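# Close both analyser doors with two arms

## Task

Close both of the analyser's doors, then leave both grippers holding nothing and out of contact with either door.

## Robot and tools

Robot: two arms, left_arm and right_arm. Each has six revolute joints plus a two-finger parallel gripper. The names are labels only and do not mean sides of a picture.

Scene frame: the origin sits on the table top midway between the arms. +x runs out over the table, +z points up, and left_arm is on the +y side. The left_arm base is at (-0.014, +0.308, 0) m with quat_wxyz (+0.998, 0, 0, +0.056). The right_arm base is at (-0.046, -0.288, 0) m with quat_wxyz (+0.999, 0, 0, -0.036).

Gripper: the fingers point along the gripper's own +z axis and separate along its y axis. end_effector_position is the spot between the finger pads, roughly 1 cm short of the tips. Joint ranges in rad, base to hand: waist -2.618 to 3.054, shoulder 0 to 3.142, elbow 0 to 3.142, wrist pitch -1.571 to 1.571, wrist yaw -1.571 to 1.571, wrist roll -2.094 to 2.094. A wrist camera is mounted on each hand and can collide with things.

Row layout, shared by execute_actions and move: 16 numbers, always covering both arms even if only one moves. The order is left_arm x, y, z, qw, qx, qy, qz, opening, then right_arm the same 8. x, y, z are an absolute target for that gripper's end_effector_position, in metres in the scene frame. qw, qx, qy, qz are an absolute target orientation, with w first. Opening runs from -1 (closed) to +1 (fully open, 0.094 m).

execute_actions(actions): actions is a list of up to 15 actions. Each action is a list of up to 15 rows, and each row lasts one control step of 1/30 s. If an action has fewer than 15 rows, its last row is repeated until 15 steps have passed. Each action is checked, and refused for both arms, if any target lies over 0.6 m from that gripper's position at the action's start, measured along any of the gripper's own axes. If the first action fails this check against the latest reported state, or any action is malformed, nothing runs. Sending an empty list just returns the state and pictures.

At each step the commanded pose is limited to 70 mm and 16 degrees away from the measured pose. Position wins over orientation when both cannot be met. A distant target therefore needs several actions. After an action ends, the arm only drifts on to its last limited pose, so keep sending the remainder. To keep an orientation steady, repeat your own earlier quaternion rather than the drifted value read back from a result. To hold an arm still, resend its full last reported pose and the opening it should keep.

move(target, speed, blocking): target is one 16-number row of absolute poses as above. Each gripper follows a straight line toward its pose, and both arms finish together. A move takes 0.5 to 10 s and is cut off at 10 s. speed is the top path speed in m/s, from 0.002 to 0.5 (default 0.25); turning is capped at twice that value in rad/s. The paths do not avoid obstacles or the other arm. Hands lag and can overshoot speed, especially near full reach. The opening is applied when the move starts. With blocking=false the call returns after 0.5 s. Until a result shows the move has ended, call wait or stop before any new rows or moves.

The move result adds a line "move:" giving the ending, such as done, off_target, moving, held or fault, plus any limits that acted, and each gripper's distance from its pose. If only one arm is named, the other finished normally. limits=paced means the pose was clipped. limits=held means some steps were blocked by a check, and the arm may speed up afterwards. Faster moves and targets pushed deeper past the contact press harder.

wait(seconds): 0 to 10 s. The arms keep their last command, and a running move continues. stop(): brakes the running move; braking needs room and the fingers keep moving. zoom_image(camera, region): camera is cam_left_wrist or cam_right_wrist (both 504x504). region is [x0, y0, x1, y1] in pixels with the origin at top-left, at most 504x504. read_manual(section): returns licence text only. finished_scene(scene): pass the current scene number. It ends the scene for good and reports success.

Results: the state line "left_arm: … | right_arm: …" lists each gripper's position and quaternion in the scene frame. These readings can be off, more so at long reach. Motions often stop a centimetre or more short, usually too low. "Hand target" lines show the pose each arm is now heading for. A "pose unreachable" line means a clearance check altered or blocked that arm's command. grip_measured is the finger opening on the command scale and may be off by about 1 mm; the final joint value is the opening in metres. FAULT or OVER-TEMPERATURE FAULT lines mean an arm was stopped. A MOTOR HOT line appears from 75 °C. At 90 °C the arm pauses for 10 s, and at 100 °C it goes limp and falls. Each result includes camera calibration (K, distortion, T_world_to_cam) for any camera whose values changed.

Hints for the task: push the doors shut with the outside of the fingers or by hooking an edge; grasping is not required. To grip, command about 0.03 below grip_measured. Finish with both grippers open, empty and clear of the doors.

Avoid: knocking anything off the table, which fails the task. Avoid arm-to-arm collisions or hard pressing between arms, which can end the scene. Avoid slams, drops, slips and very hard pushes. Brief external tugs on held parts may happen.

Each tool is called after "Request:" as name(argument=value, ...), one argument or row to a line, values as JSON.

## Session

Request:
execute_actions(
  actions=[],
)

Scene clock: 0.00 s.
left_arm: end_effector_position=(+0.4836, +0.5348, +0.2613) grip_measured=+1.000 end_effector_quat_wxyz=(-0.401, +0.641, -0.557, +0.344) | right_arm: end_effector_position=(+0.2523, +0.3216, +0.0918) grip_measured=+1.000 end_effector_quat_wxyz=(-0.386, +0.831, -0.337, +0.216)
Joint positions: left_arm=[ 0.425  1.805  1.555 -0.238  0.348 -1.385  0.094] | right_arm=[ 1.295  2.624  2.376 -0.484  0.426 -1.341  0.094]
Joint velocities: left_arm=[-0.002  0.007 -0.002 -0.007 -0.022 -0.007  0.   ] | right_arm=[ 0.002  0.012  0.002 -0.081  0.007 -0.007  0.   ]
Hand target (left_arm): +0.483, +0.535, +0.272; -0.413, +0.633, -0.557, +0.345
Hand target (right_arm): +0.253, +0.324, +0.106; -0.399, +0.824, -0.340, +0.215

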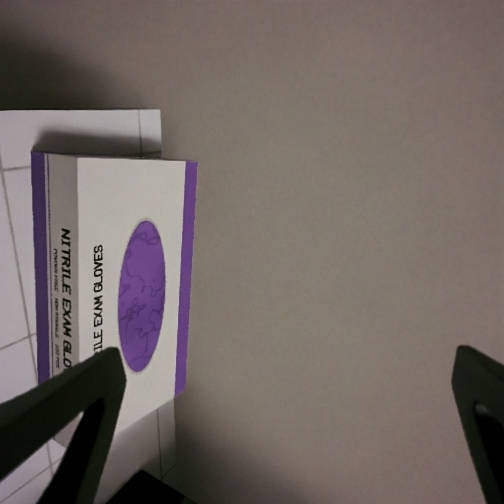

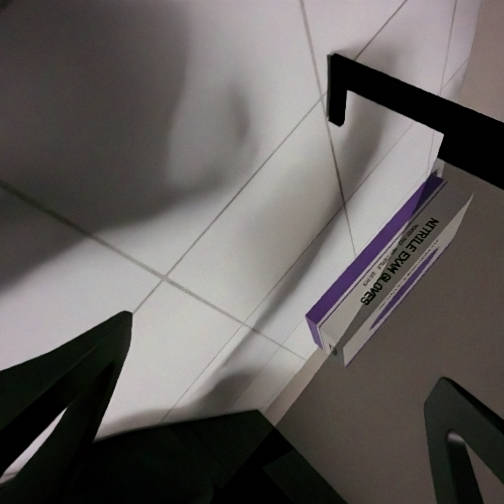

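Request:
move(
  target=[0.4836,0.5348,0.2613,-0.401,0.641,-0.557,0.344,1,0.2,0.12,0.25,-0.386,0.831,-0.337,0.216,1],
)

Request:
move(
  target=[0.25,0.42,0.4,0.69,0.1,0.69,-0.1,1,0.2,-0.25,0.4,0.69,-0.1,0.69,0.1,1],
  speed=0.4,
)

Scene clock: 9.30 s.
left_arm: end_effector_position=(+0.4836, +0.5348, +0.2613) grip_measured=+1.000 end_effector_quat_wxyz=(-0.401, +0.641, -0.557, +0.344) | right_arm: end_effector_position=(+0.1991, +0.1278, +0.2561) grip_measured=+1.000 end_effector_quat_wxyz=(-0.393, +0.828, -0.337, +0.217)
Joint positions: left_arm=[ 0.425  1.805  1.555 -0.238  0.348 -1.385  0.094] | right_arm=[ 1.25   1.677  1.544 -0.57   0.394 -1.374  0.094]
Joint velocities: left_arm=[-0.002 -0.012  0.002 -0.007  0.022 -0.022  0.   ] | right_arm=[ 0.017  0.007 -0.007 -0.007  0.007 -0.037  0.   ]
Hand target (left_arm): +0.484, +0.535, +0.261; -0.401, +0.641, -0.557, +0.344
Hand target (right_arm): +0.199, +0.123, +0.253; -0.386, +0.831, -0.337, +0.216
Off the commanded pose (left_arm): 0.000 m, 0 deg.
Off the commanded pose (right_arm): 0.010 m, 1 deg.
move: done
camera_calibration (this result's frames):
cam_right_wrist: T_world_to_cam=[[0.29707, 0.629714, 0.717781, -0.315597], [0.335443, -0.772629, 0.539001, -0.0681487], [0.893995, 0.0806533, -0.440758, 0.0408316], [0, 0, 0, 1]] pos_world=[0.0801112, 0.142789, 0.281258]

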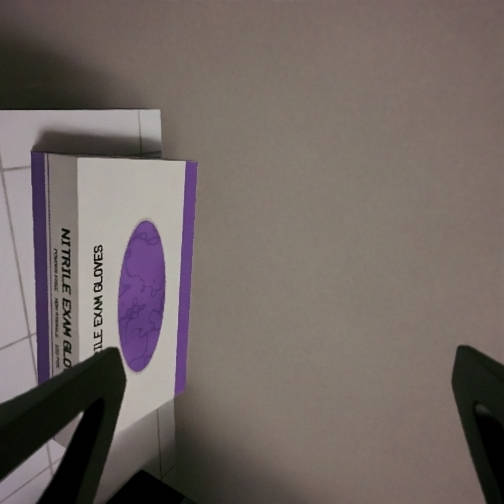

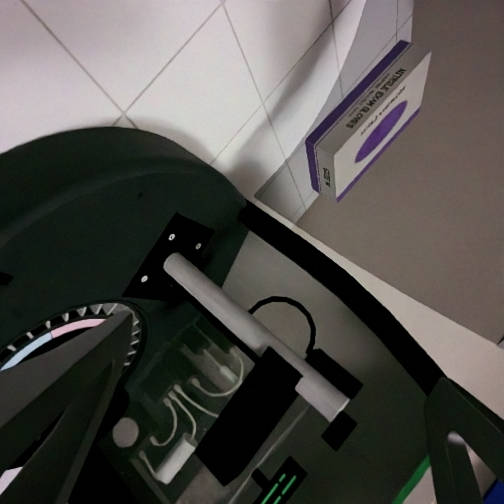

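Scene clock: 12.60 s.
left_arm: end_effector_position=(+0.2533, +0.4268, +0.3869) grip_measured=+1.000 end_effector_quat_wxyz=(+0.695, +0.088, +0.705, -0.112) | right_arm: end_effector_position=(+0.2054, -0.2530, +0.3886) grip_measured=+1.000 end_effector_quat_wxyz=(+0.686, -0.095, +0.714, +0.103)
Joint positions: left_arm=[ 0.934  0.997  0.96  -0.003  1.33   0.002  0.094] | right_arm=[-0.122  0.576  0.904 -0.369 -0.475 -0.002  0.094]
Joint velocities: left_arm=[ 0.007 -0.002 -0.012 -0.051 -0.022 -0.081  0.   ] | right_arm=[-0.012  0.002 -0.012 -0.022 -0.051 -0.037  0.   ]
Hand target (left_arm): +0.247, +0.420, +0.400; +0.700, +0.103, +0.700, -0.097
Hand target (right_arm): +0.200, -0.252, +0.403; +0.698, -0.096, +0.702, +0.103
Off the commanded pose (left_arm): 0.015 m, 2 deg.
Off the commanded pose (right_arm): 0.013 m, 2 deg.
move: off_target (left_arm, right_arm)
camera_calibration (this result's frames):
cam_left_wrist: T_world_to_cam=[[-0.201327, -0.978993, -0.0322617, 0.49116], [-0.444936, 0.120743, -0.887386, 0.439621], [0.872639, -0.1643, -0.459898, 0.142892], [0, 0, 0, 1]] pos_world=[0.169794, 0.451239, 0.471674]
cam_right_wrist: T_world_to_cam=[[0.349817, -0.921177, 0.170473, -0.363247], [-0.459898, -0.327397, -0.825412, 0.370301], [0.816163, 0.210343, -0.538177, 0.210978], [0, 0, 0, 1]] pos_world=[0.125178, -0.257757, 0.481118]

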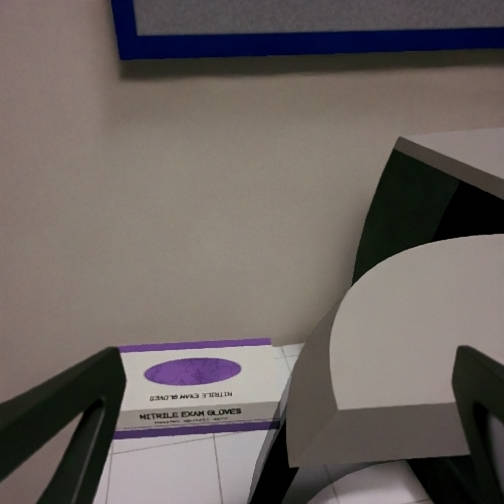

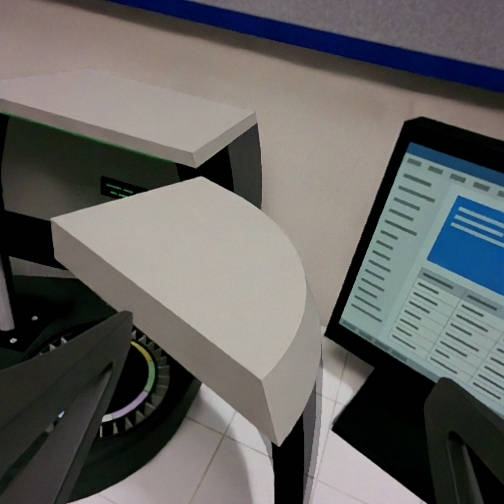

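Request:
move(
  target=[0.2,0.3,0.5,0.66,0.15,0.72,-0.15,1,0.2,-0.14,0.5,0.66,-0.1,0.72,0.1,1],
)

Scene clock: 41.17 s.
left_arm: end_effector_position=(+0.1968, +0.2987, +0.4981) grip_measured=+1.000 end_effector_quat_wxyz=(+0.666, +0.148, +0.716, -0.147) | right_arm: end_effector_position=(+0.2013, -0.1356, +0.4916) grip_measured=+1.000 end_effector_quat_wxyz=(+0.668, -0.112, +0.730, +0.091)
Joint positions: left_arm=[ 0.789  0.918  1.6   -0.956  1.313  0.251  0.094] | right_arm=[ 0.986  0.998  1.528 -0.644  0.624  0.05   0.094]
Joint velocities: left_arm=[ 0.012  0.002 -0.007 -0.037 -0.022  0.081  0.   ] | right_arm=[-0.012  0.002 -0.012  0.051 -0.037 -0.007  0.   ]
Hand target (left_arm): +0.199, +0.299, +0.500; +0.663, +0.149, +0.718, -0.151
Hand target (right_arm): +0.201, -0.135, +0.499; +0.670, -0.106, +0.728, +0.097
Off the commanded pose (left_arm): 0.004 m, 1 deg.
Off the commanded pose (right_arm): 0.010 m, 2 deg.
move: done
camera_calibration (this result's frames):
cam_left_wrist: T_world_to_cam=[[-0.336204, -0.939922, -0.059267, 0.386237], [-0.46353, 0.219925, -0.858355, 0.488226], [0.819821, -0.26111, -0.509622, 0.286398], [0, 0, 0, 1]] pos_world=[0.121367, 0.330442, 0.587917]
cam_right_wrist: T_world_to_cam=[[0.365439, -0.909494, 0.198178, -0.286405], [-0.492294, -0.369531, -0.788095, 0.474416], [0.79, 0.190439, -0.58278, 0.269522], [0, 0, 0, 1]] pos_world=[0.125293, -0.136499, 0.587716]

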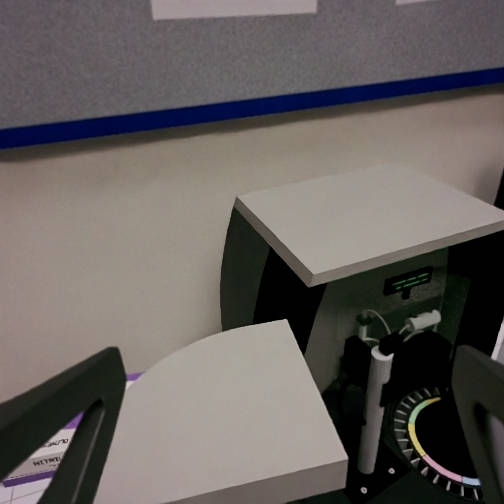

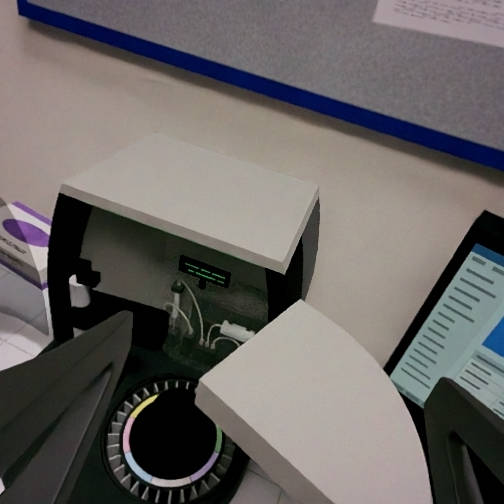

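Request:
move(
  target=[0.33,0.44,0.42,0.38,0.121,0.916,-0.05,-1,0.30,-0.30,0.42,0.38,-0.121,0.916,0.05,-1],
)

Request:
move(
  target=[0.33,0.44,0.325,0.38,0.121,0.916,-0.05,-1,0.30,-0.30,0.325,0.38,-0.121,0.916,0.05,-1],
  speed=0.15,
)

Scene clock: 74.23 s.
left_arm: end_effector_position=(+0.3324, +0.4449, +0.4148) grip_measured=-0.990 end_effector_quat_wxyz=(+0.431, +0.102, +0.896, -0.026) | right_arm: end_effector_position=(+0.3028, -0.3074, +0.4100) grip_measured=-0.981 end_effector_quat_wxyz=(+0.382, -0.110, +0.916, +0.058)
Joint positions: left_arm=[ 0.537  1.754  2.445 -1.56   0.606  0.648  0.   ] | right_arm=[-0.165  1.648  2.361 -1.558 -0.354 -0.341  0.001]
Joint velocities: left_arm=[ 0.007 -0.007  0.012 -0.037 -0.022 -0.022 -0.001] | right_arm=[ 0.002 -0.002 -0.002 -0.081 -0.051  0.037 -0.001]
Hand target (left_arm): +0.332, +0.440, +0.419; +0.432, +0.104, +0.895, -0.028
Hand target (right_arm): +0.300, -0.306, +0.419; +0.393, -0.116, +0.910, +0.057
Off the commanded pose (left_arm): 0.007 m, 7 deg.
Off the commanded pose (right_arm): 0.013 m, 2 deg.
joint sent to its limit (left arm) — the command would take joint 4 (wrist pitch) past its lower limit, so that joint was sent only as far as its limit.
joint sent to its limit (right arm) — the command would take joint 4 (wrist pitch) past its lower limit, so that joint was sent only as far as its limit.
move: off_target (left_arm, right_arm)
camera_calibration (this result's frames):
cam_left_wrist: T_world_to_cam=[[-0.182259, -0.972445, -0.145372, 0.563333], [-0.88463, 0.226714, -0.407469, 0.397381], [0.429199, 0.0543356, -0.901574, 0.323065], [0, 0, 0, 1]] pos_world=[0.315548, 0.440165, 0.535081]
cam_right_wrist: T_world_to_cam=[[0.422034, -0.904451, 0.0620938, -0.423372], [-0.870277, -0.423371, -0.251743, 0.274586], [0.253978, 0.0522051, -0.9658, 0.451363], [0, 0, 0, 1]] pos_world=[0.303007, -0.290231, 0.53134]

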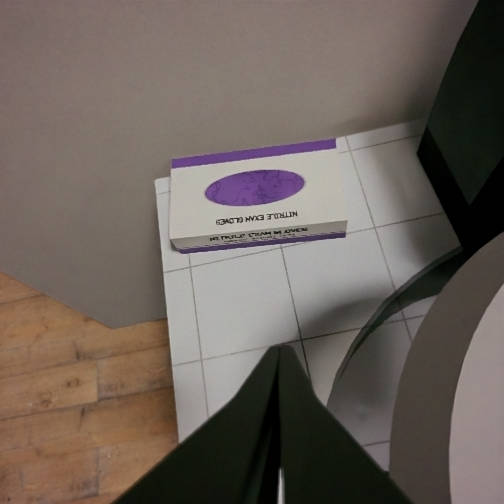

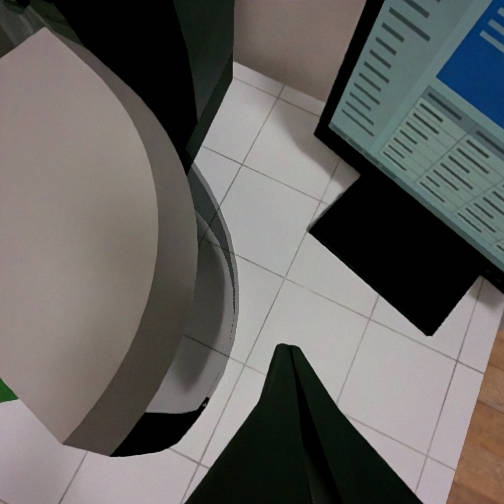

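Scene clock: 75.53 s.
left_arm: end_effector_position=(+0.3321, +0.4472, +0.3171) grip_measured=-0.990 end_effector_quat_wxyz=(+0.367, +0.106, +0.922, -0.060) | right_arm: end_effector_position=(+0.3018, -0.3028, +0.3205) grip_measured=-0.981 end_effector_quat_wxyz=(+0.369, -0.117, +0.921, +0.052)
Joint positions: left_arm=[ 0.533  1.613  1.888 -1.322  0.582  0.713  0.   ] | right_arm=[-0.137  1.378  1.656 -1.144 -0.321 -0.341  0.001]
Joint velocities: left_arm=[ 0.002 -0.022 -0.002 -0.081 -0.037 -0.022  0.   ] | right_arm=[-0.012  0.007  0.012 -0.066  0.022  0.007  0.001]
Hand target (left_arm): +0.331, +0.441, +0.326; +0.380, +0.120, +0.916, -0.051
Hand target (right_arm): +0.299, -0.300, +0.325; +0.379, -0.121, +0.916, +0.050
Off the commanded pose (left_arm): 0.011 m, 3 deg.
Off the commanded pose (right_arm): 0.006 m, 1 deg.
move: off_target (left_arm)
camera_calibration (this result's frames):
cam_left_wrist: T_world_to_cam=[[-0.231799, -0.969984, -0.0734834, 0.543897], [-0.926054, 0.243165, -0.288609, 0.325468], [0.297815, 0.0011503, -0.954623, 0.319166], [0, 0, 0, 1]] pos_world=[0.332424, 0.448062, 0.438584]
cam_right_wrist: T_world_to_cam=[[0.429992, -0.900236, 0.0684302, -0.416351], [-0.873412, -0.433975, -0.220947, 0.240924], [0.228601, 0.0352378, -0.972882, 0.369767], [0, 0, 0, 1]] pos_world=[0.304924, -0.283289, 0.441462]

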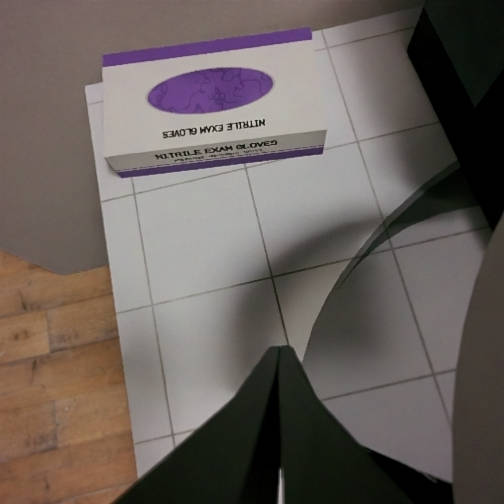

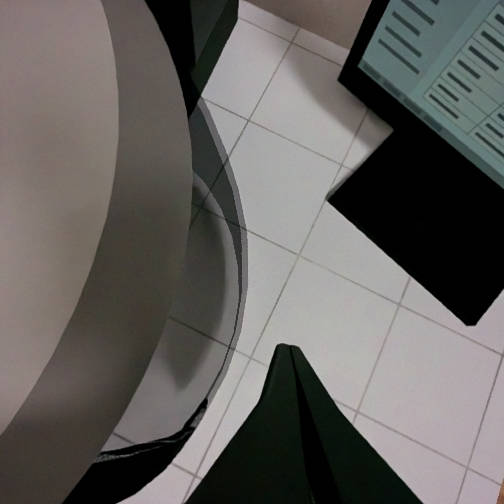

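Request:
move(
  target=[0.30,0.36,0.32,0.38,0.121,0.916,-0.05,-1,0.285,-0.21,0.32,0.38,-0.121,0.916,0.05,-1],
  speed=0.05,
)

Scene clock: 81.63 s.
left_arm: end_effector_position=(+0.3022, +0.3663, +0.3143) grip_measured=-0.991 end_effector_quat_wxyz=(+0.367, +0.118, +0.921, -0.051) | right_arm: end_effector_position=(+0.2881, -0.2162, +0.3154) grip_measured=-0.982 end_effector_quat_wxyz=(+0.366, -0.119, +0.922, +0.033)
Joint positions: left_arm=[ 0.31   1.331  1.611 -1.219  0.451  0.527  0.   ] | right_arm=[ 0.274  1.31   1.58  -1.089 -0.011 -0.051  0.001]
Joint velocities: left_arm=[-0.002 -0.012 -0.007 -0.051 -0.007 -0.037  0.   ] | right_arm=[ 0.017 -0.007 -0.012  0.007 -0.037  0.037  0.001]
Hand target (left_arm): +0.299, +0.360, +0.320; +0.379, +0.121, +0.916, -0.051
Hand target (right_arm): +0.286, -0.209, +0.320; +0.378, -0.122, +0.916, +0.047
Off the commanded pose (left_arm): 0.009 m, 2 deg.
Off the commanded pose (right_arm): 0.008 m, 3 deg.
move: off_target (right_arm)
camera_calibration (this result's frames):
cam_left_wrist: T_world_to_cam=[[-0.246322, -0.964171, -0.0984883, 0.468381], [-0.921484, 0.264474, -0.284467, 0.306126], [0.300322, 0.020685, -0.953614, 0.317307], [0, 0, 0, 1]] pos_world=[0.302169, 0.364073, 0.435801]
cam_right_wrist: T_world_to_cam=[[0.422018, -0.900858, 0.101763, -0.340599], [-0.877791, -0.434097, -0.20259, 0.260882], [0.226679, -0.00382972, -0.973962, 0.357304], [0, 0, 0, 1]] pos_world=[0.291746, -0.192215, 0.435513]

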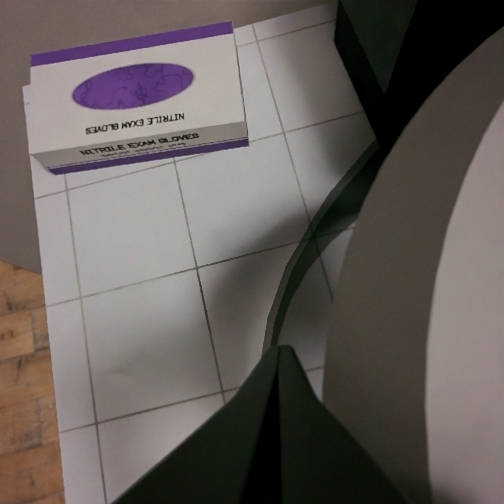

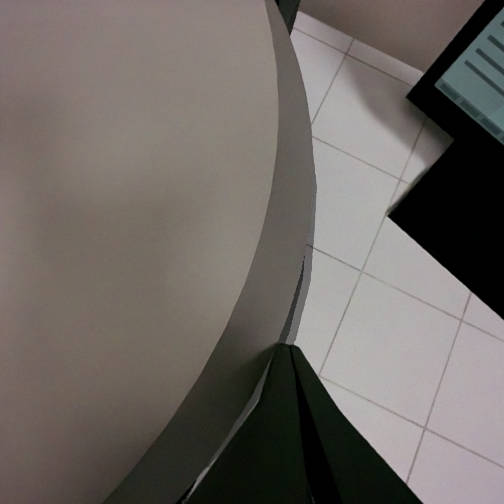

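Request:
move(
  target=[0.262,0.28,0.315,0.375,0.18,0.906,-0.075,-1,0.272,-0.13,0.315,0.375,-0.18,0.906,0.075,-1],
  speed=0.07,
)

Request:
move(
  target=[0.24,0.19,0.315,0.37,0.239,0.893,-0.099,-1,0.272,-0.09,0.315,0.37,-0.239,0.893,0.099,-1],
  speed=0.07,
)

Scene clock: 86.27 s.
left_arm: end_effector_position=(+0.2650, +0.2840, +0.3103) grip_measured=-0.991 end_effector_quat_wxyz=(+0.361, +0.178, +0.912, -0.075) | right_arm: end_effector_position=(+0.2683, -0.1385, +0.3220) grip_measured=-0.982 end_effector_quat_wxyz=(+0.381, -0.178, +0.905, +0.064)
Joint positions: left_arm=[ 0.019  1.144  1.471 -1.214  0.353  0.39   0.   ] | right_arm=[ 0.558  1.31   1.58  -1.052  0.09   0.062  0.001]
Joint velocities: left_arm=[-0.002 -0.012 -0.012 -0.037  0.022 -0.066  0.   ] | right_arm=[ 0.007 -0.012 -0.017 -0.007  0.007  0.051 -0.001]
Hand target (left_arm): +0.261, +0.280, +0.315; +0.374, +0.180, +0.907, -0.076
Hand target (right_arm): +0.272, -0.129, +0.315; +0.375, -0.181, +0.906, +0.073
Off the commanded pose (left_arm): 0.007 m, 2 deg.
Off the commanded pose (right_arm): 0.012 m, 1 deg.
move: off_target (right_arm)
camera_calibration (this result's frames):
cam_left_wrist: T_world_to_cam=[[-0.371066, -0.92344, -0.0978195, 0.400731], [-0.879369, 0.383282, -0.282499, 0.246942], [0.298364, -0.0188065, -0.954267, 0.338339], [0, 0, 0, 1]] pos_world=[0.264902, 0.281766, 0.431826]
cam_right_wrist: T_world_to_cam=[[0.534401, -0.83898, 0.102606, -0.28471], [-0.804649, -0.542144, -0.242117, 0.256732], [0.258758, 0.0468255, -0.964806, 0.364002], [0, 0, 0, 1]] pos_world=[0.26454, -0.116725, 0.442563]

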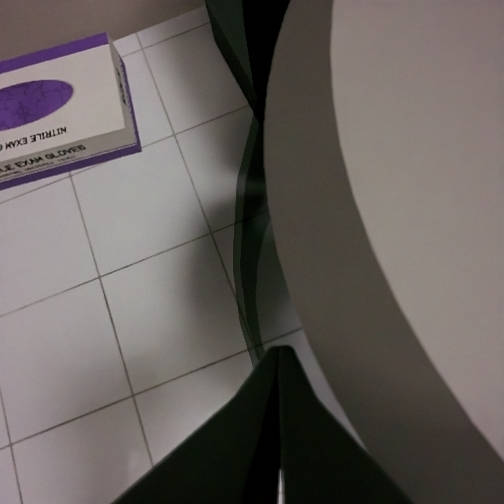

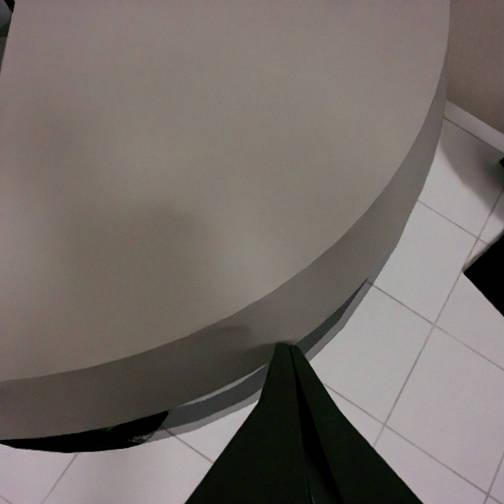

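Scene clock: 88.07 s.
left_arm: end_effector_position=(+0.2410, +0.1907, +0.3080) grip_measured=-0.991 end_effector_quat_wxyz=(+0.349, +0.241, +0.900, -0.098) | right_arm: end_effector_position=(+0.2699, -0.1001, +0.3078) grip_measured=-0.981 end_effector_quat_wxyz=(+0.364, -0.228, +0.899, +0.086)
Joint positions: left_arm=[-0.474  1.109  1.441 -1.168  0.116  0.117  0.   ] | right_arm=[ 0.631  1.372  1.58  -1.012  0.054  0.041  0.001]
Joint velocities: left_arm=[ 0.002 -0.007 -0.022  0.007 -0.051  0.037  0.001] | right_arm=[ 0.002  0.002  0.002  0.095  0.007  0.007 -0.001]
Hand target (left_arm): +0.239, +0.190, +0.315; +0.367, +0.239, +0.893, -0.100
Hand target (right_arm): +0.272, -0.090, +0.315; +0.371, -0.239, +0.892, +0.099
Off the commanded pose (left_arm): 0.007 m, 3 deg.
Off the commanded pose (right_arm): 0.013 m, 2 deg.
move: off_target (left_arm, right_arm)
camera_calibration (this result's frames):
cam_left_wrist: T_world_to_cam=[[-0.49544, -0.86307, -0.098229, 0.324035], [-0.821764, 0.502343, -0.268989, 0.220215], [0.281501, -0.0525468, -0.958121, 0.353149], [0, 0, 0, 1]] pos_world=[0.242093, 0.187599, 0.429424]
cam_right_wrist: T_world_to_cam=[[0.627984, -0.773066, 0.0894776, -0.266551], [-0.744315, -0.630207, -0.220986, 0.243738], [0.227226, 0.072176, -0.971164, 0.36101], [0, 0, 0, 1]] pos_world=[0.266777, -0.0785119, 0.428313]

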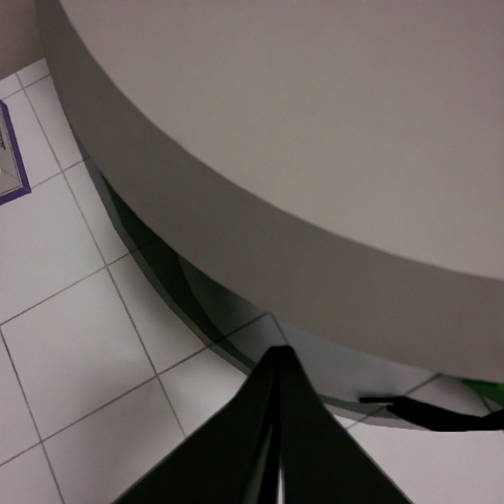

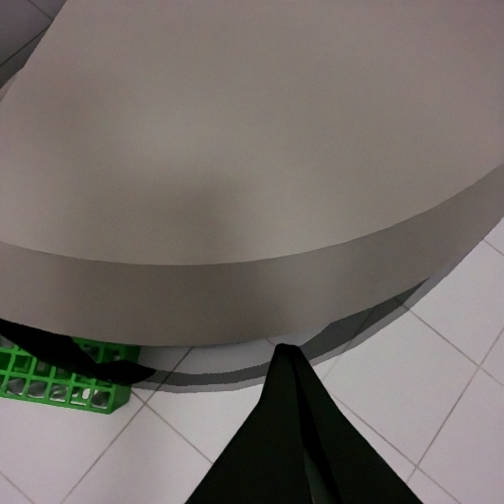

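Request:
move(
  target=[0.19,0.2,0.34,0.37,0.239,0.893,-0.099,-1,0.17,-0.09,0.36,0.27,-0.35,0.85,0.29,-1],
  speed=0.2,
)

Scene clock: 93.00 s.
left_arm: end_effector_position=(+0.1967, +0.1981, +0.3255) grip_measured=-0.991 end_effector_quat_wxyz=(+0.349, +0.241, +0.900, -0.095) | right_arm: end_effector_position=(+0.1756, -0.0874, +0.3458) grip_measured=-0.982 end_effector_quat_wxyz=(+0.252, -0.342, +0.859, +0.286)
Joint positions: left_arm=[-0.555  1.015  1.494 -1.31   0.058  0.058  0.   ] | right_arm=[ 0.496  1.334  1.754 -1.386 -0.532 -0.165  0.001]
Joint velocities: left_arm=[-0.002  0.002 -0.002 -0.007 -0.095 -0.095 -0.001] | right_arm=[ 0.022 -0.002 -0.012  0.007 -0.037 -0.022 -0.   ]
Hand target (left_arm): +0.189, +0.200, +0.339; +0.369, +0.239, +0.893, -0.099
Hand target (right_arm): +0.171, -0.089, +0.361; +0.273, -0.349, +0.848, +0.291
Off the commanded pose (left_arm): 0.016 m, 3 deg.
Off the commanded pose (right_arm): 0.016 m, 2 deg.
move: off_target (left_arm, right_arm)
camera_calibration (this result's frames):
cam_left_wrist: T_world_to_cam=[[-0.493914, -0.863448, -0.102498, 0.311406], [-0.822348, 0.502163, -0.267536, 0.18449], [0.282475, -0.0478509, -0.958081, 0.381673], [0, 0, 0, 1]] pos_world=[0.19771, 0.194502, 0.44695]
cam_right_wrist: T_world_to_cam=[[0.855777, -0.455944, -0.24446, -0.0976418], [-0.508748, -0.827463, -0.237655, 0.137146], [-0.0939243, 0.327749, -0.940085, 0.486402], [0, 0, 0, 1]] pos_world=[0.199017, -0.0904533, 0.465983]

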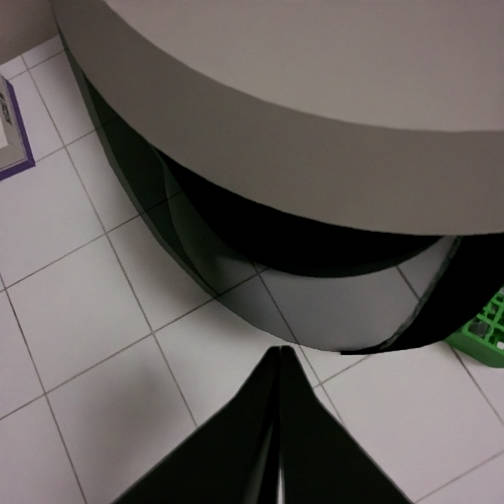

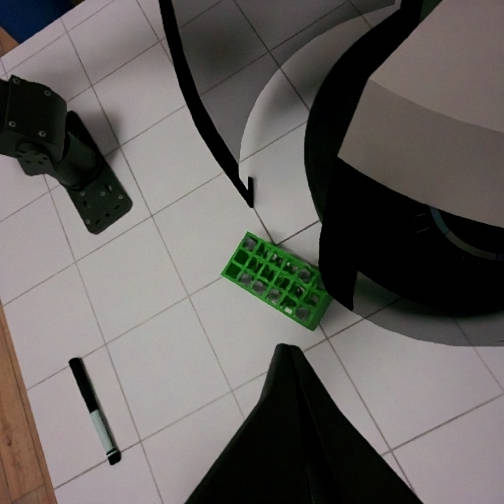

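Request:
move(
  target=[0.13,0.36,0.33,0.38,0,0.924,0,-1,0.13,0.0,0.2,0,-0.857,0.515,0,1],
)

Scene clock: 106.00 s.
left_arm: end_effector_position=(+0.1378, +0.3688, +0.3282) grip_measured=-0.991 end_effector_quat_wxyz=(+0.378, -0.028, +0.923, +0.061) | right_arm: end_effector_position=(+0.1270, -0.0049, +0.1894) grip_measured=+1.000 end_effector_quat_wxyz=(-0.012, +0.853, -0.522, -0.001)
Joint positions: left_arm=[ 0.783  0.838  1.482 -1.562  0.476  0.671  0.   ] | right_arm=[ 1.089  1.806  1.816 -1.557 -0.003 -1.026  0.094]
Joint velocities: left_arm=[ 0.002 -0.012 -0.017  0.007 -0.095  0.022 -0.001] | right_arm=[ 0.017 -0.002 -0.002 -0.022  0.037  0.095  0.   ]
Hand target (left_arm): +0.134, +0.361, +0.330; +0.388, -0.023, +0.919, +0.062
Hand target (right_arm): +0.128, -0.000, +0.198; -0.024, +0.857, -0.515, -0.001
Off the commanded pose (left_arm): 0.012 m, 8 deg.
Off the commanded pose (right_arm): 0.012 m, 2 deg.
joint sent to its limit (left arm) — the command would take joint 4 (wrist pitch) past its lower limit, so that joint was sent only as far as its limit.
joint sent to its limit (right arm) — the command would take joint 4 (wrist pitch) past its lower limit, so that joint was sent only as far as its limit.
move: off_target (left_arm, right_arm)
camera_calibration (this result's frames):
cam_left_wrist: T_world_to_cam=[[0.106019, -0.974744, -0.196557, 0.419187], [-0.951712, -0.0421961, -0.304079, 0.281621], [0.288105, 0.219303, -0.932149, 0.301309], [0, 0, 0, 1]] pos_world=[0.136772, 0.354405, 0.448894]
cam_right_wrist: T_world_to_cam=[[0.785807, 0.616222, -0.0527172, -0.0788613], [0.557043, -0.668146, 0.493239, -0.129491], [0.268722, -0.416956, -0.868295, 0.244547], [0, 0, 0, 1]] pos_world=[0.0683867, 0.0640425, 0.272051]

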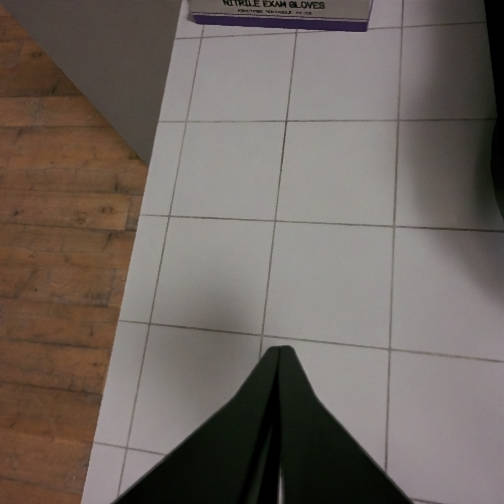

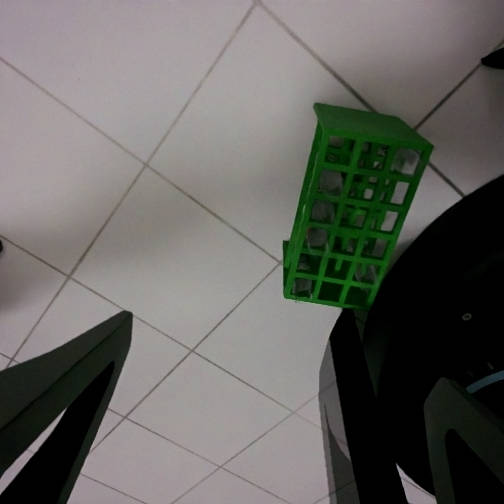

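Request:
move(
  target=[0.13,0.38,0.3,0.38,0,0.924,0,-1,0.156,0.03,0.11,0,-0.857,0.515,0,0.8],
  speed=0.2,
)

Scene clock: 111.97 s.
left_arm: end_effector_position=(+0.1329, +0.3881, +0.3001) grip_measured=-0.991 end_effector_quat_wxyz=(+0.366, -0.027, +0.928, +0.064) | right_arm: end_effector_position=(+0.1518, +0.0267, +0.1104) grip_measured=+0.802 end_effector_quat_wxyz=(+0.010, +0.857, -0.516, +0.001)
Joint positions: left_arm=[ 0.995  0.838  1.363 -1.563  0.574  0.887  0.   ] | right_arm=[ 1.079  1.976  1.727 -1.34   0.002 -1.05   0.085]
Joint velocities: left_arm=[-0.002  0.012 -0.012 -0.037 -0.007  0.037  0.001] | right_arm=[-0.017 -0.002 -0.012  0.037 -0.007  0.037 -0.001]
Hand target (left_arm): +0.132, +0.381, +0.300; +0.375, -0.025, +0.925, +0.061
Hand target (right_arm): +0.156, +0.029, +0.110; -0.000, +0.857, -0.515, -0.000
Off the commanded pose (left_arm): 0.009 m, 8 deg.
Off the commanded pose (right_arm): 0.005 m, 1 deg.
joint sent to its limit (left arm) — the command would take joint 4 (wrist pitch) past its lower limit, so that joint was sent only as far as its limit.
move: off_target (left_arm)
camera_calibration (this result's frames):
cam_left_wrist: T_world_to_cam=[[0.103547, -0.973744, -0.202731, 0.434796], [-0.95909, -0.0437564, -0.279699, 0.263478], [0.263484, 0.223399, -0.93844, 0.275865], [0, 0, 0, 1]] pos_world=[0.134991, 0.373281, 0.420723]
cam_right_wrist: T_world_to_cam=[[0.775945, 0.624156, -0.0913171, -0.116414], [0.575396, -0.641009, 0.507963, -0.0883614], [0.258513, -0.446695, -0.856525, 0.183447], [0, 0, 0, 1]] pos_world=[0.0937504, 0.0979651, 0.19138]

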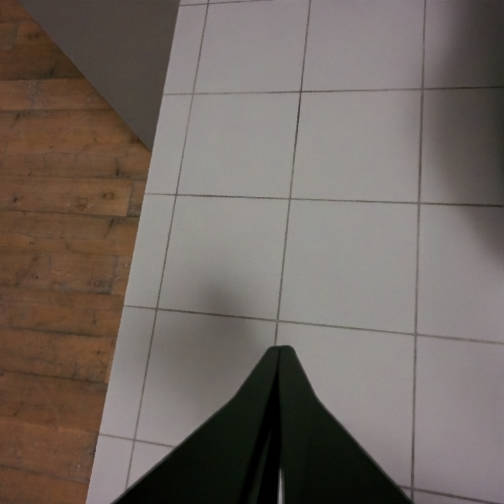

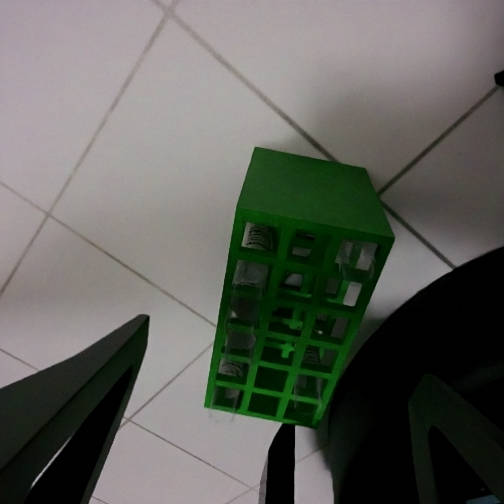

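Request:
move(
  target=[0.13,0.38,0.3,0.366,-0.027,0.928,0.064,-1,0.158,0.03,0.04,0,-0.857,0.515,0,0.8],
  speed=0.1,
)

Request:
move(
  target=[0.13,0.38,0.3,0.366,-0.027,0.928,0.064,-1,0.158,0.03,0.04,0,-0.857,0.515,0,0.0],
)

Scene clock: 118.17 s.
left_arm: end_effector_position=(+0.1320, +0.3883, +0.2989) grip_measured=-0.991 end_effector_quat_wxyz=(+0.362, -0.029, +0.930, +0.065) | right_arm: end_effector_position=(+0.1563, +0.0315, +0.0441) grip_measured=+0.802 end_effector_quat_wxyz=(-0.002, +0.857, -0.516, +0.001)
Joint positions: left_arm=[ 0.986  0.838  1.363 -1.563  0.559  0.878  0.   ] | right_arm=[ 1.076  2.015  1.516 -1.068  0.002 -1.053  0.085]
Joint velocities: left_arm=[-0.002  0.002 -0.007 -0.022 -0.022 -0.051  0.   ] | right_arm=[-0.017  0.002 -0.002  0.037 -0.037 -0.066 -0.001]
Hand target (left_arm): +0.130, +0.380, +0.300; +0.366, -0.027, +0.928, +0.064
Hand target (right_arm): +0.157, +0.029, +0.040; +0.000, +0.857, -0.515, -0.000
Off the commanded pose (left_arm): 0.009 m, 1 deg.
Off the commanded pose (right_arm): 0.005 m, 0 deg.
joint sent to its limit (left arm) — the command would take joint 4 (wrist pitch) past its lower limit, so that joint was sent only as far as its limit.
move: done
camera_calibration (this result's frames):
cam_left_wrist: T_world_to_cam=[[0.106036, -0.97333, -0.203435, 0.434614], [-0.961665, -0.0483473, -0.269932, 0.261478], [0.252897, 0.224259, -0.941143, 0.276767], [0, 0, 0, 1]] pos_world=[0.135375, 0.373597, 0.419474]
cam_right_wrist: T_world_to_cam=[[0.776715, 0.625994, -0.0696108, -0.130105], [0.5693, -0.65046, 0.502791, -0.0526947], [0.269465, -0.430155, -0.8616, 0.12564], [0, 0, 0, 1]] pos_world=[0.0971975, 0.101214, 0.125689]

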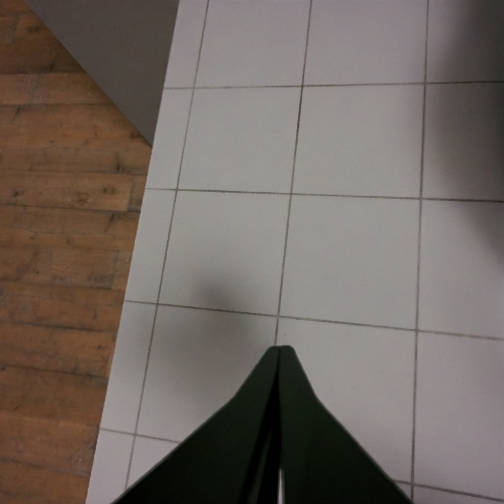

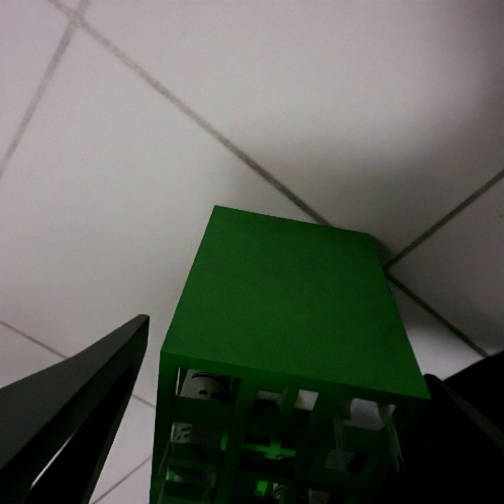

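Scene clock: 118.87 s.
left_arm: end_effector_position=(+0.1317, +0.3886, +0.2987) grip_measured=-0.991 end_effector_quat_wxyz=(+0.361, -0.030, +0.930, +0.065) | right_arm: end_effector_position=(+0.1563, +0.0316, +0.0441) grip_measured=+0.113 end_effector_quat_wxyz=(-0.002, +0.857, -0.516, +0.001)
Joint positions: left_arm=[ 0.986  0.838  1.363 -1.563  0.557  0.878  0.   ] | right_arm=[ 1.076  2.015  1.516 -1.068  0.002 -1.053  0.052]
Joint velocities: left_arm=[ 0.012 -0.017  0.002  0.066 -0.022 -0.037  0.001] | right_arm=[ 0.012 -0.007 -0.017 -0.037  0.066  0.051 -0.001]
Hand target (left_arm): +0.130, +0.380, +0.300; +0.366, -0.027, +0.928, +0.064
Hand target (right_arm): +0.158, +0.030, +0.040; -0.000, +0.857, -0.515, -0.000
Off the commanded pose (left_arm): 0.009 m, 1 deg.
Off the commanded pose (right_arm): 0.005 m, 0 deg.
joint sent to its limit (left arm) — the command would take joint 4 (wrist pitch) past its lower limit, so that joint was sent only as far as its limit.
move: done
camera_calibration (this result's frames):
cam_left_wrist: T_world_to_cam=[[0.106939, -0.972971, -0.204673, 0.435004], [-0.962149, -0.0493702, -0.268014, 0.261032], [0.250665, 0.225588, -0.941423, 0.276433], [0, 0, 0, 1]] pos_world=[0.135341, 0.373773, 0.419235]
cam_right_wrist: T_world_to_cam=[[0.776729, 0.626017, -0.0692503, -0.130213], [0.569197, -0.650622, 0.502698, -0.0526465], [0.269642, -0.429877, -0.861684, 0.125629], [0, 0, 0, 1]] pos_world=[0.0972317, 0.101267, 0.1257]

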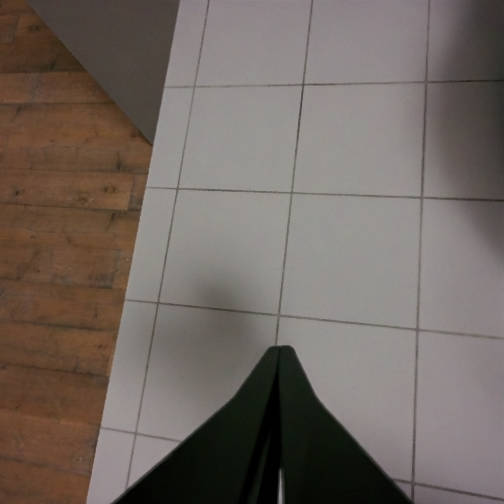

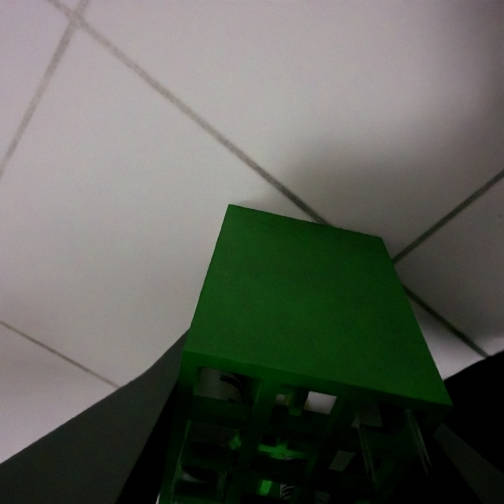

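Request:
move(
  target=[0.13,0.38,0.3,0.366,-0.027,0.928,0.064,-1,0.07,0.0,0.047,0,-0.857,0.515,0,0.07],
  speed=0.1,
)

Request:
move(
  target=[0.13,0.38,0.3,0.366,-0.027,0.928,0.064,-1,0.07,0.0,0.04,0,-0.857,0.515,0,0.8],
  speed=0.02,
)

Request:
move(
  target=[0.17,0.26,0.31,0.375,0.18,0.906,-0.075,-1,0.07,-0.02,0.17,0,-0.857,0.515,0,0.8],
  speed=0.2,
)

Scene clock: 124.13 s.
left_arm: end_effector_position=(+0.1314, +0.3889, +0.2985) grip_measured=-0.991 end_effector_quat_wxyz=(+0.360, -0.030, +0.930, +0.066) | right_arm: end_effector_position=(+0.0732, +0.0024, +0.0442) grip_measured=+0.113 end_effector_quat_wxyz=(+0.007, +0.859, -0.512, +0.005)
Joint positions: left_arm=[ 0.986  0.838  1.363 -1.563  0.554  0.878  0.   ] | right_arm=[ 1.254  1.798  1.222 -1.01   0.009 -0.885  0.052]
Joint velocities: left_arm=[-0.012 -0.007  0.007 -0.007  0.037 -0.007 -0.   ] | right_arm=[-0.012 -0.017 -0.007  0.037  0.007 -0.022  0.001]
Hand target (left_arm): +0.130, +0.380, +0.300; +0.366, -0.027, +0.928, +0.064
Hand target (right_arm): +0.070, +0.001, +0.048; +0.001, +0.857, -0.515, +0.001
Off the commanded pose (left_arm): 0.009 m, 1 deg.
Off the commanded pose (right_arm): 0.005 m, 1 deg.
joint sent to its limit (left arm) — the command would take joint 4 (wrist pitch) past its lower limit, so that joint was sent only as far as its limit.
move: done
camera_calibration (this result's frames):
cam_left_wrist: T_world_to_cam=[[0.10771, -0.972662, -0.205736, 0.435337], [-0.96256, -0.050249, -0.26637, 0.260651], [0.24875, 0.226724, -0.941658, 0.276146], [0, 0, 0, 1]] pos_world=[0.135311, 0.373925, 0.419029]
cam_right_wrist: T_world_to_cam=[[0.770563, 0.63191, -0.0831963, -0.0463267], [0.576326, -0.635066, 0.514334, -0.0254909], [0.272178, -0.444275, -0.853545, 0.13509], [0, 0, 0, 1]] pos_world=[0.0136203, 0.0731029, 0.124562]

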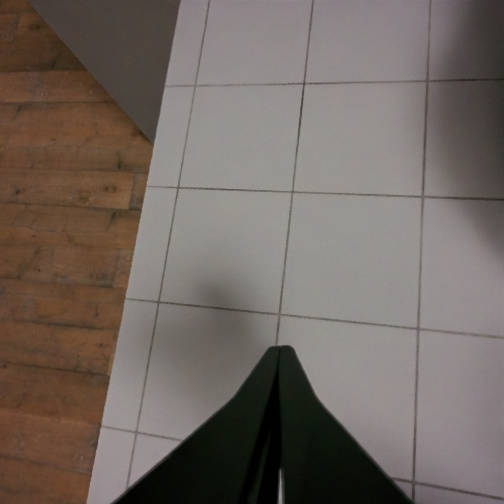

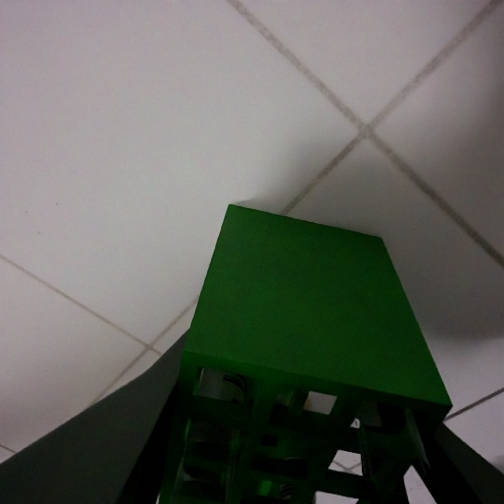

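Scene clock: 124.87 s.
left_arm: end_effector_position=(+0.1312, +0.3890, +0.2984) grip_measured=-0.991 end_effector_quat_wxyz=(+0.359, -0.030, +0.930, +0.066) | right_arm: end_effector_position=(+0.0720, -0.0008, +0.0378) grip_measured=+0.798 end_effector_quat_wxyz=(+0.009, +0.859, -0.512, +0.006)
Joint positions: left_arm=[ 0.986  0.838  1.363 -1.563  0.553  0.878  0.   ] | right_arm=[ 1.254  1.798  1.195 -0.987  0.009 -0.884  0.084]
Joint velocities: left_arm=[ 0.007  0.002 -0.002  0.037  0.007 -0.022  0.001] | right_arm=[-0.002  0.007 -0.012  0.081  0.037  0.007  0.   ]
Hand target (left_arm): +0.130, +0.380, +0.300; +0.366, -0.027, +0.928, +0.064
Hand target (right_arm): +0.070, +0.000, +0.040; +0.000, +0.857, -0.515, +0.000
Off the commanded pose (left_arm): 0.009 m, 1 deg.
Off the commanded pose (right_arm): 0.003 m, 1 deg.
joint sent to its limit (left arm) — the command would take joint 4 (wrist pitch) past its lower limit, so that joint was sent only as far as its limit.
move: done
camera_calibration (this result's frames):
cam_left_wrist: T_world_to_cam=[[0.108223, -0.972455, -0.206445, 0.43556], [-0.962832, -0.050836, -0.265274, 0.260398], [0.247472, 0.227481, -0.941812, 0.275954], [0, 0, 0, 1]] pos_world=[0.135291, 0.374026, 0.418893]
cam_right_wrist: T_world_to_cam=[[0.770696, 0.631279, -0.086687, -0.0438028], [0.576721, -0.633207, 0.51618, -0.0235996], [0.270963, -0.447812, -0.852082, 0.128587], [0, 0, 0, 1]] pos_world=[0.0125269, 0.0702909, 0.117951]

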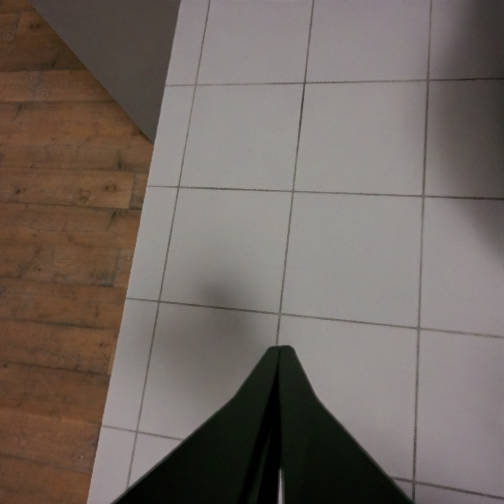

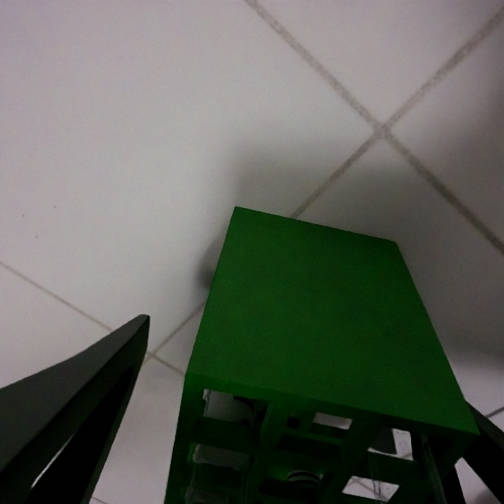

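Scene clock: 126.80 s.
left_arm: end_effector_position=(+0.1657, +0.2595, +0.3098) grip_measured=-0.991 end_effector_quat_wxyz=(+0.369, +0.180, +0.908, -0.080) | right_arm: end_effector_position=(+0.0688, -0.0209, +0.1561) grip_measured=+0.798 end_effector_quat_wxyz=(+0.019, +0.857, -0.516, +0.007)
Joint positions: left_arm=[-0.119  0.82   1.363 -1.382  0.276  0.277  0.   ] | right_arm=[ 1.238  1.683  1.535 -1.463  0.009 -0.891  0.084]
Joint velocities: left_arm=[ 0.002  0.002 -0.007 -0.007 -0.066 -0.066 -0.   ] | right_arm=[-0.027 -0.022  0.007 -0.037 -0.007  0.037 -0.001]
Hand target (left_arm): +0.168, +0.259, +0.310; +0.373, +0.179, +0.907, -0.080
Hand target (right_arm): +0.070, -0.019, +0.170; -0.000, +0.857, -0.515, +0.000
Off the commanded pose (left_arm): 0.004 m, 1 deg.
Off the commanded pose (right_arm): 0.014 m, 2 deg.
move: off_target (right_arm)
camera_calibration (this result's frames):
cam_left_wrist: T_world_to_cam=[[-0.375986, -0.921891, -0.093547, 0.340299], [-0.872534, 0.386217, -0.2992, 0.172156], [0.311959, -0.0308721, -0.949594, 0.366448], [0, 0, 0, 1]] pos_world=[0.163843, 0.258543, 0.43132]
cam_right_wrist: T_world_to_cam=[[0.775654, 0.62238, -0.104899, -0.0160547], [0.575189, -0.628615, 0.523451, -0.0964719], [0.259844, -0.466354, -0.845574, 0.220569], [0, 0, 0, 1]] pos_world=[0.0106289, 0.0522116, 0.235322]

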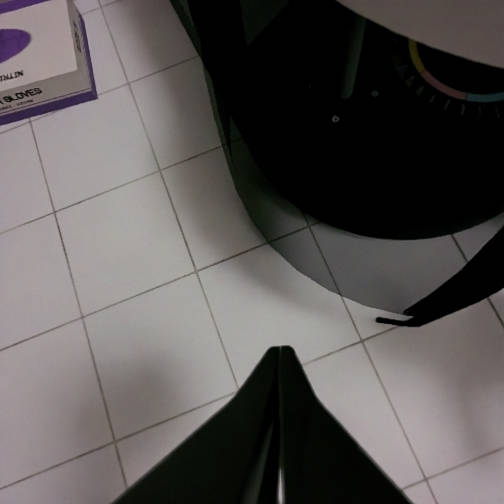

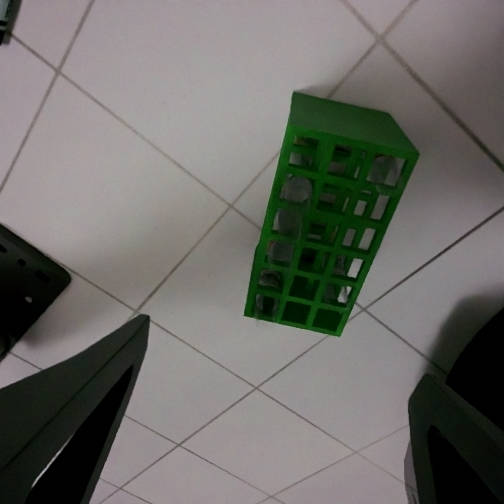

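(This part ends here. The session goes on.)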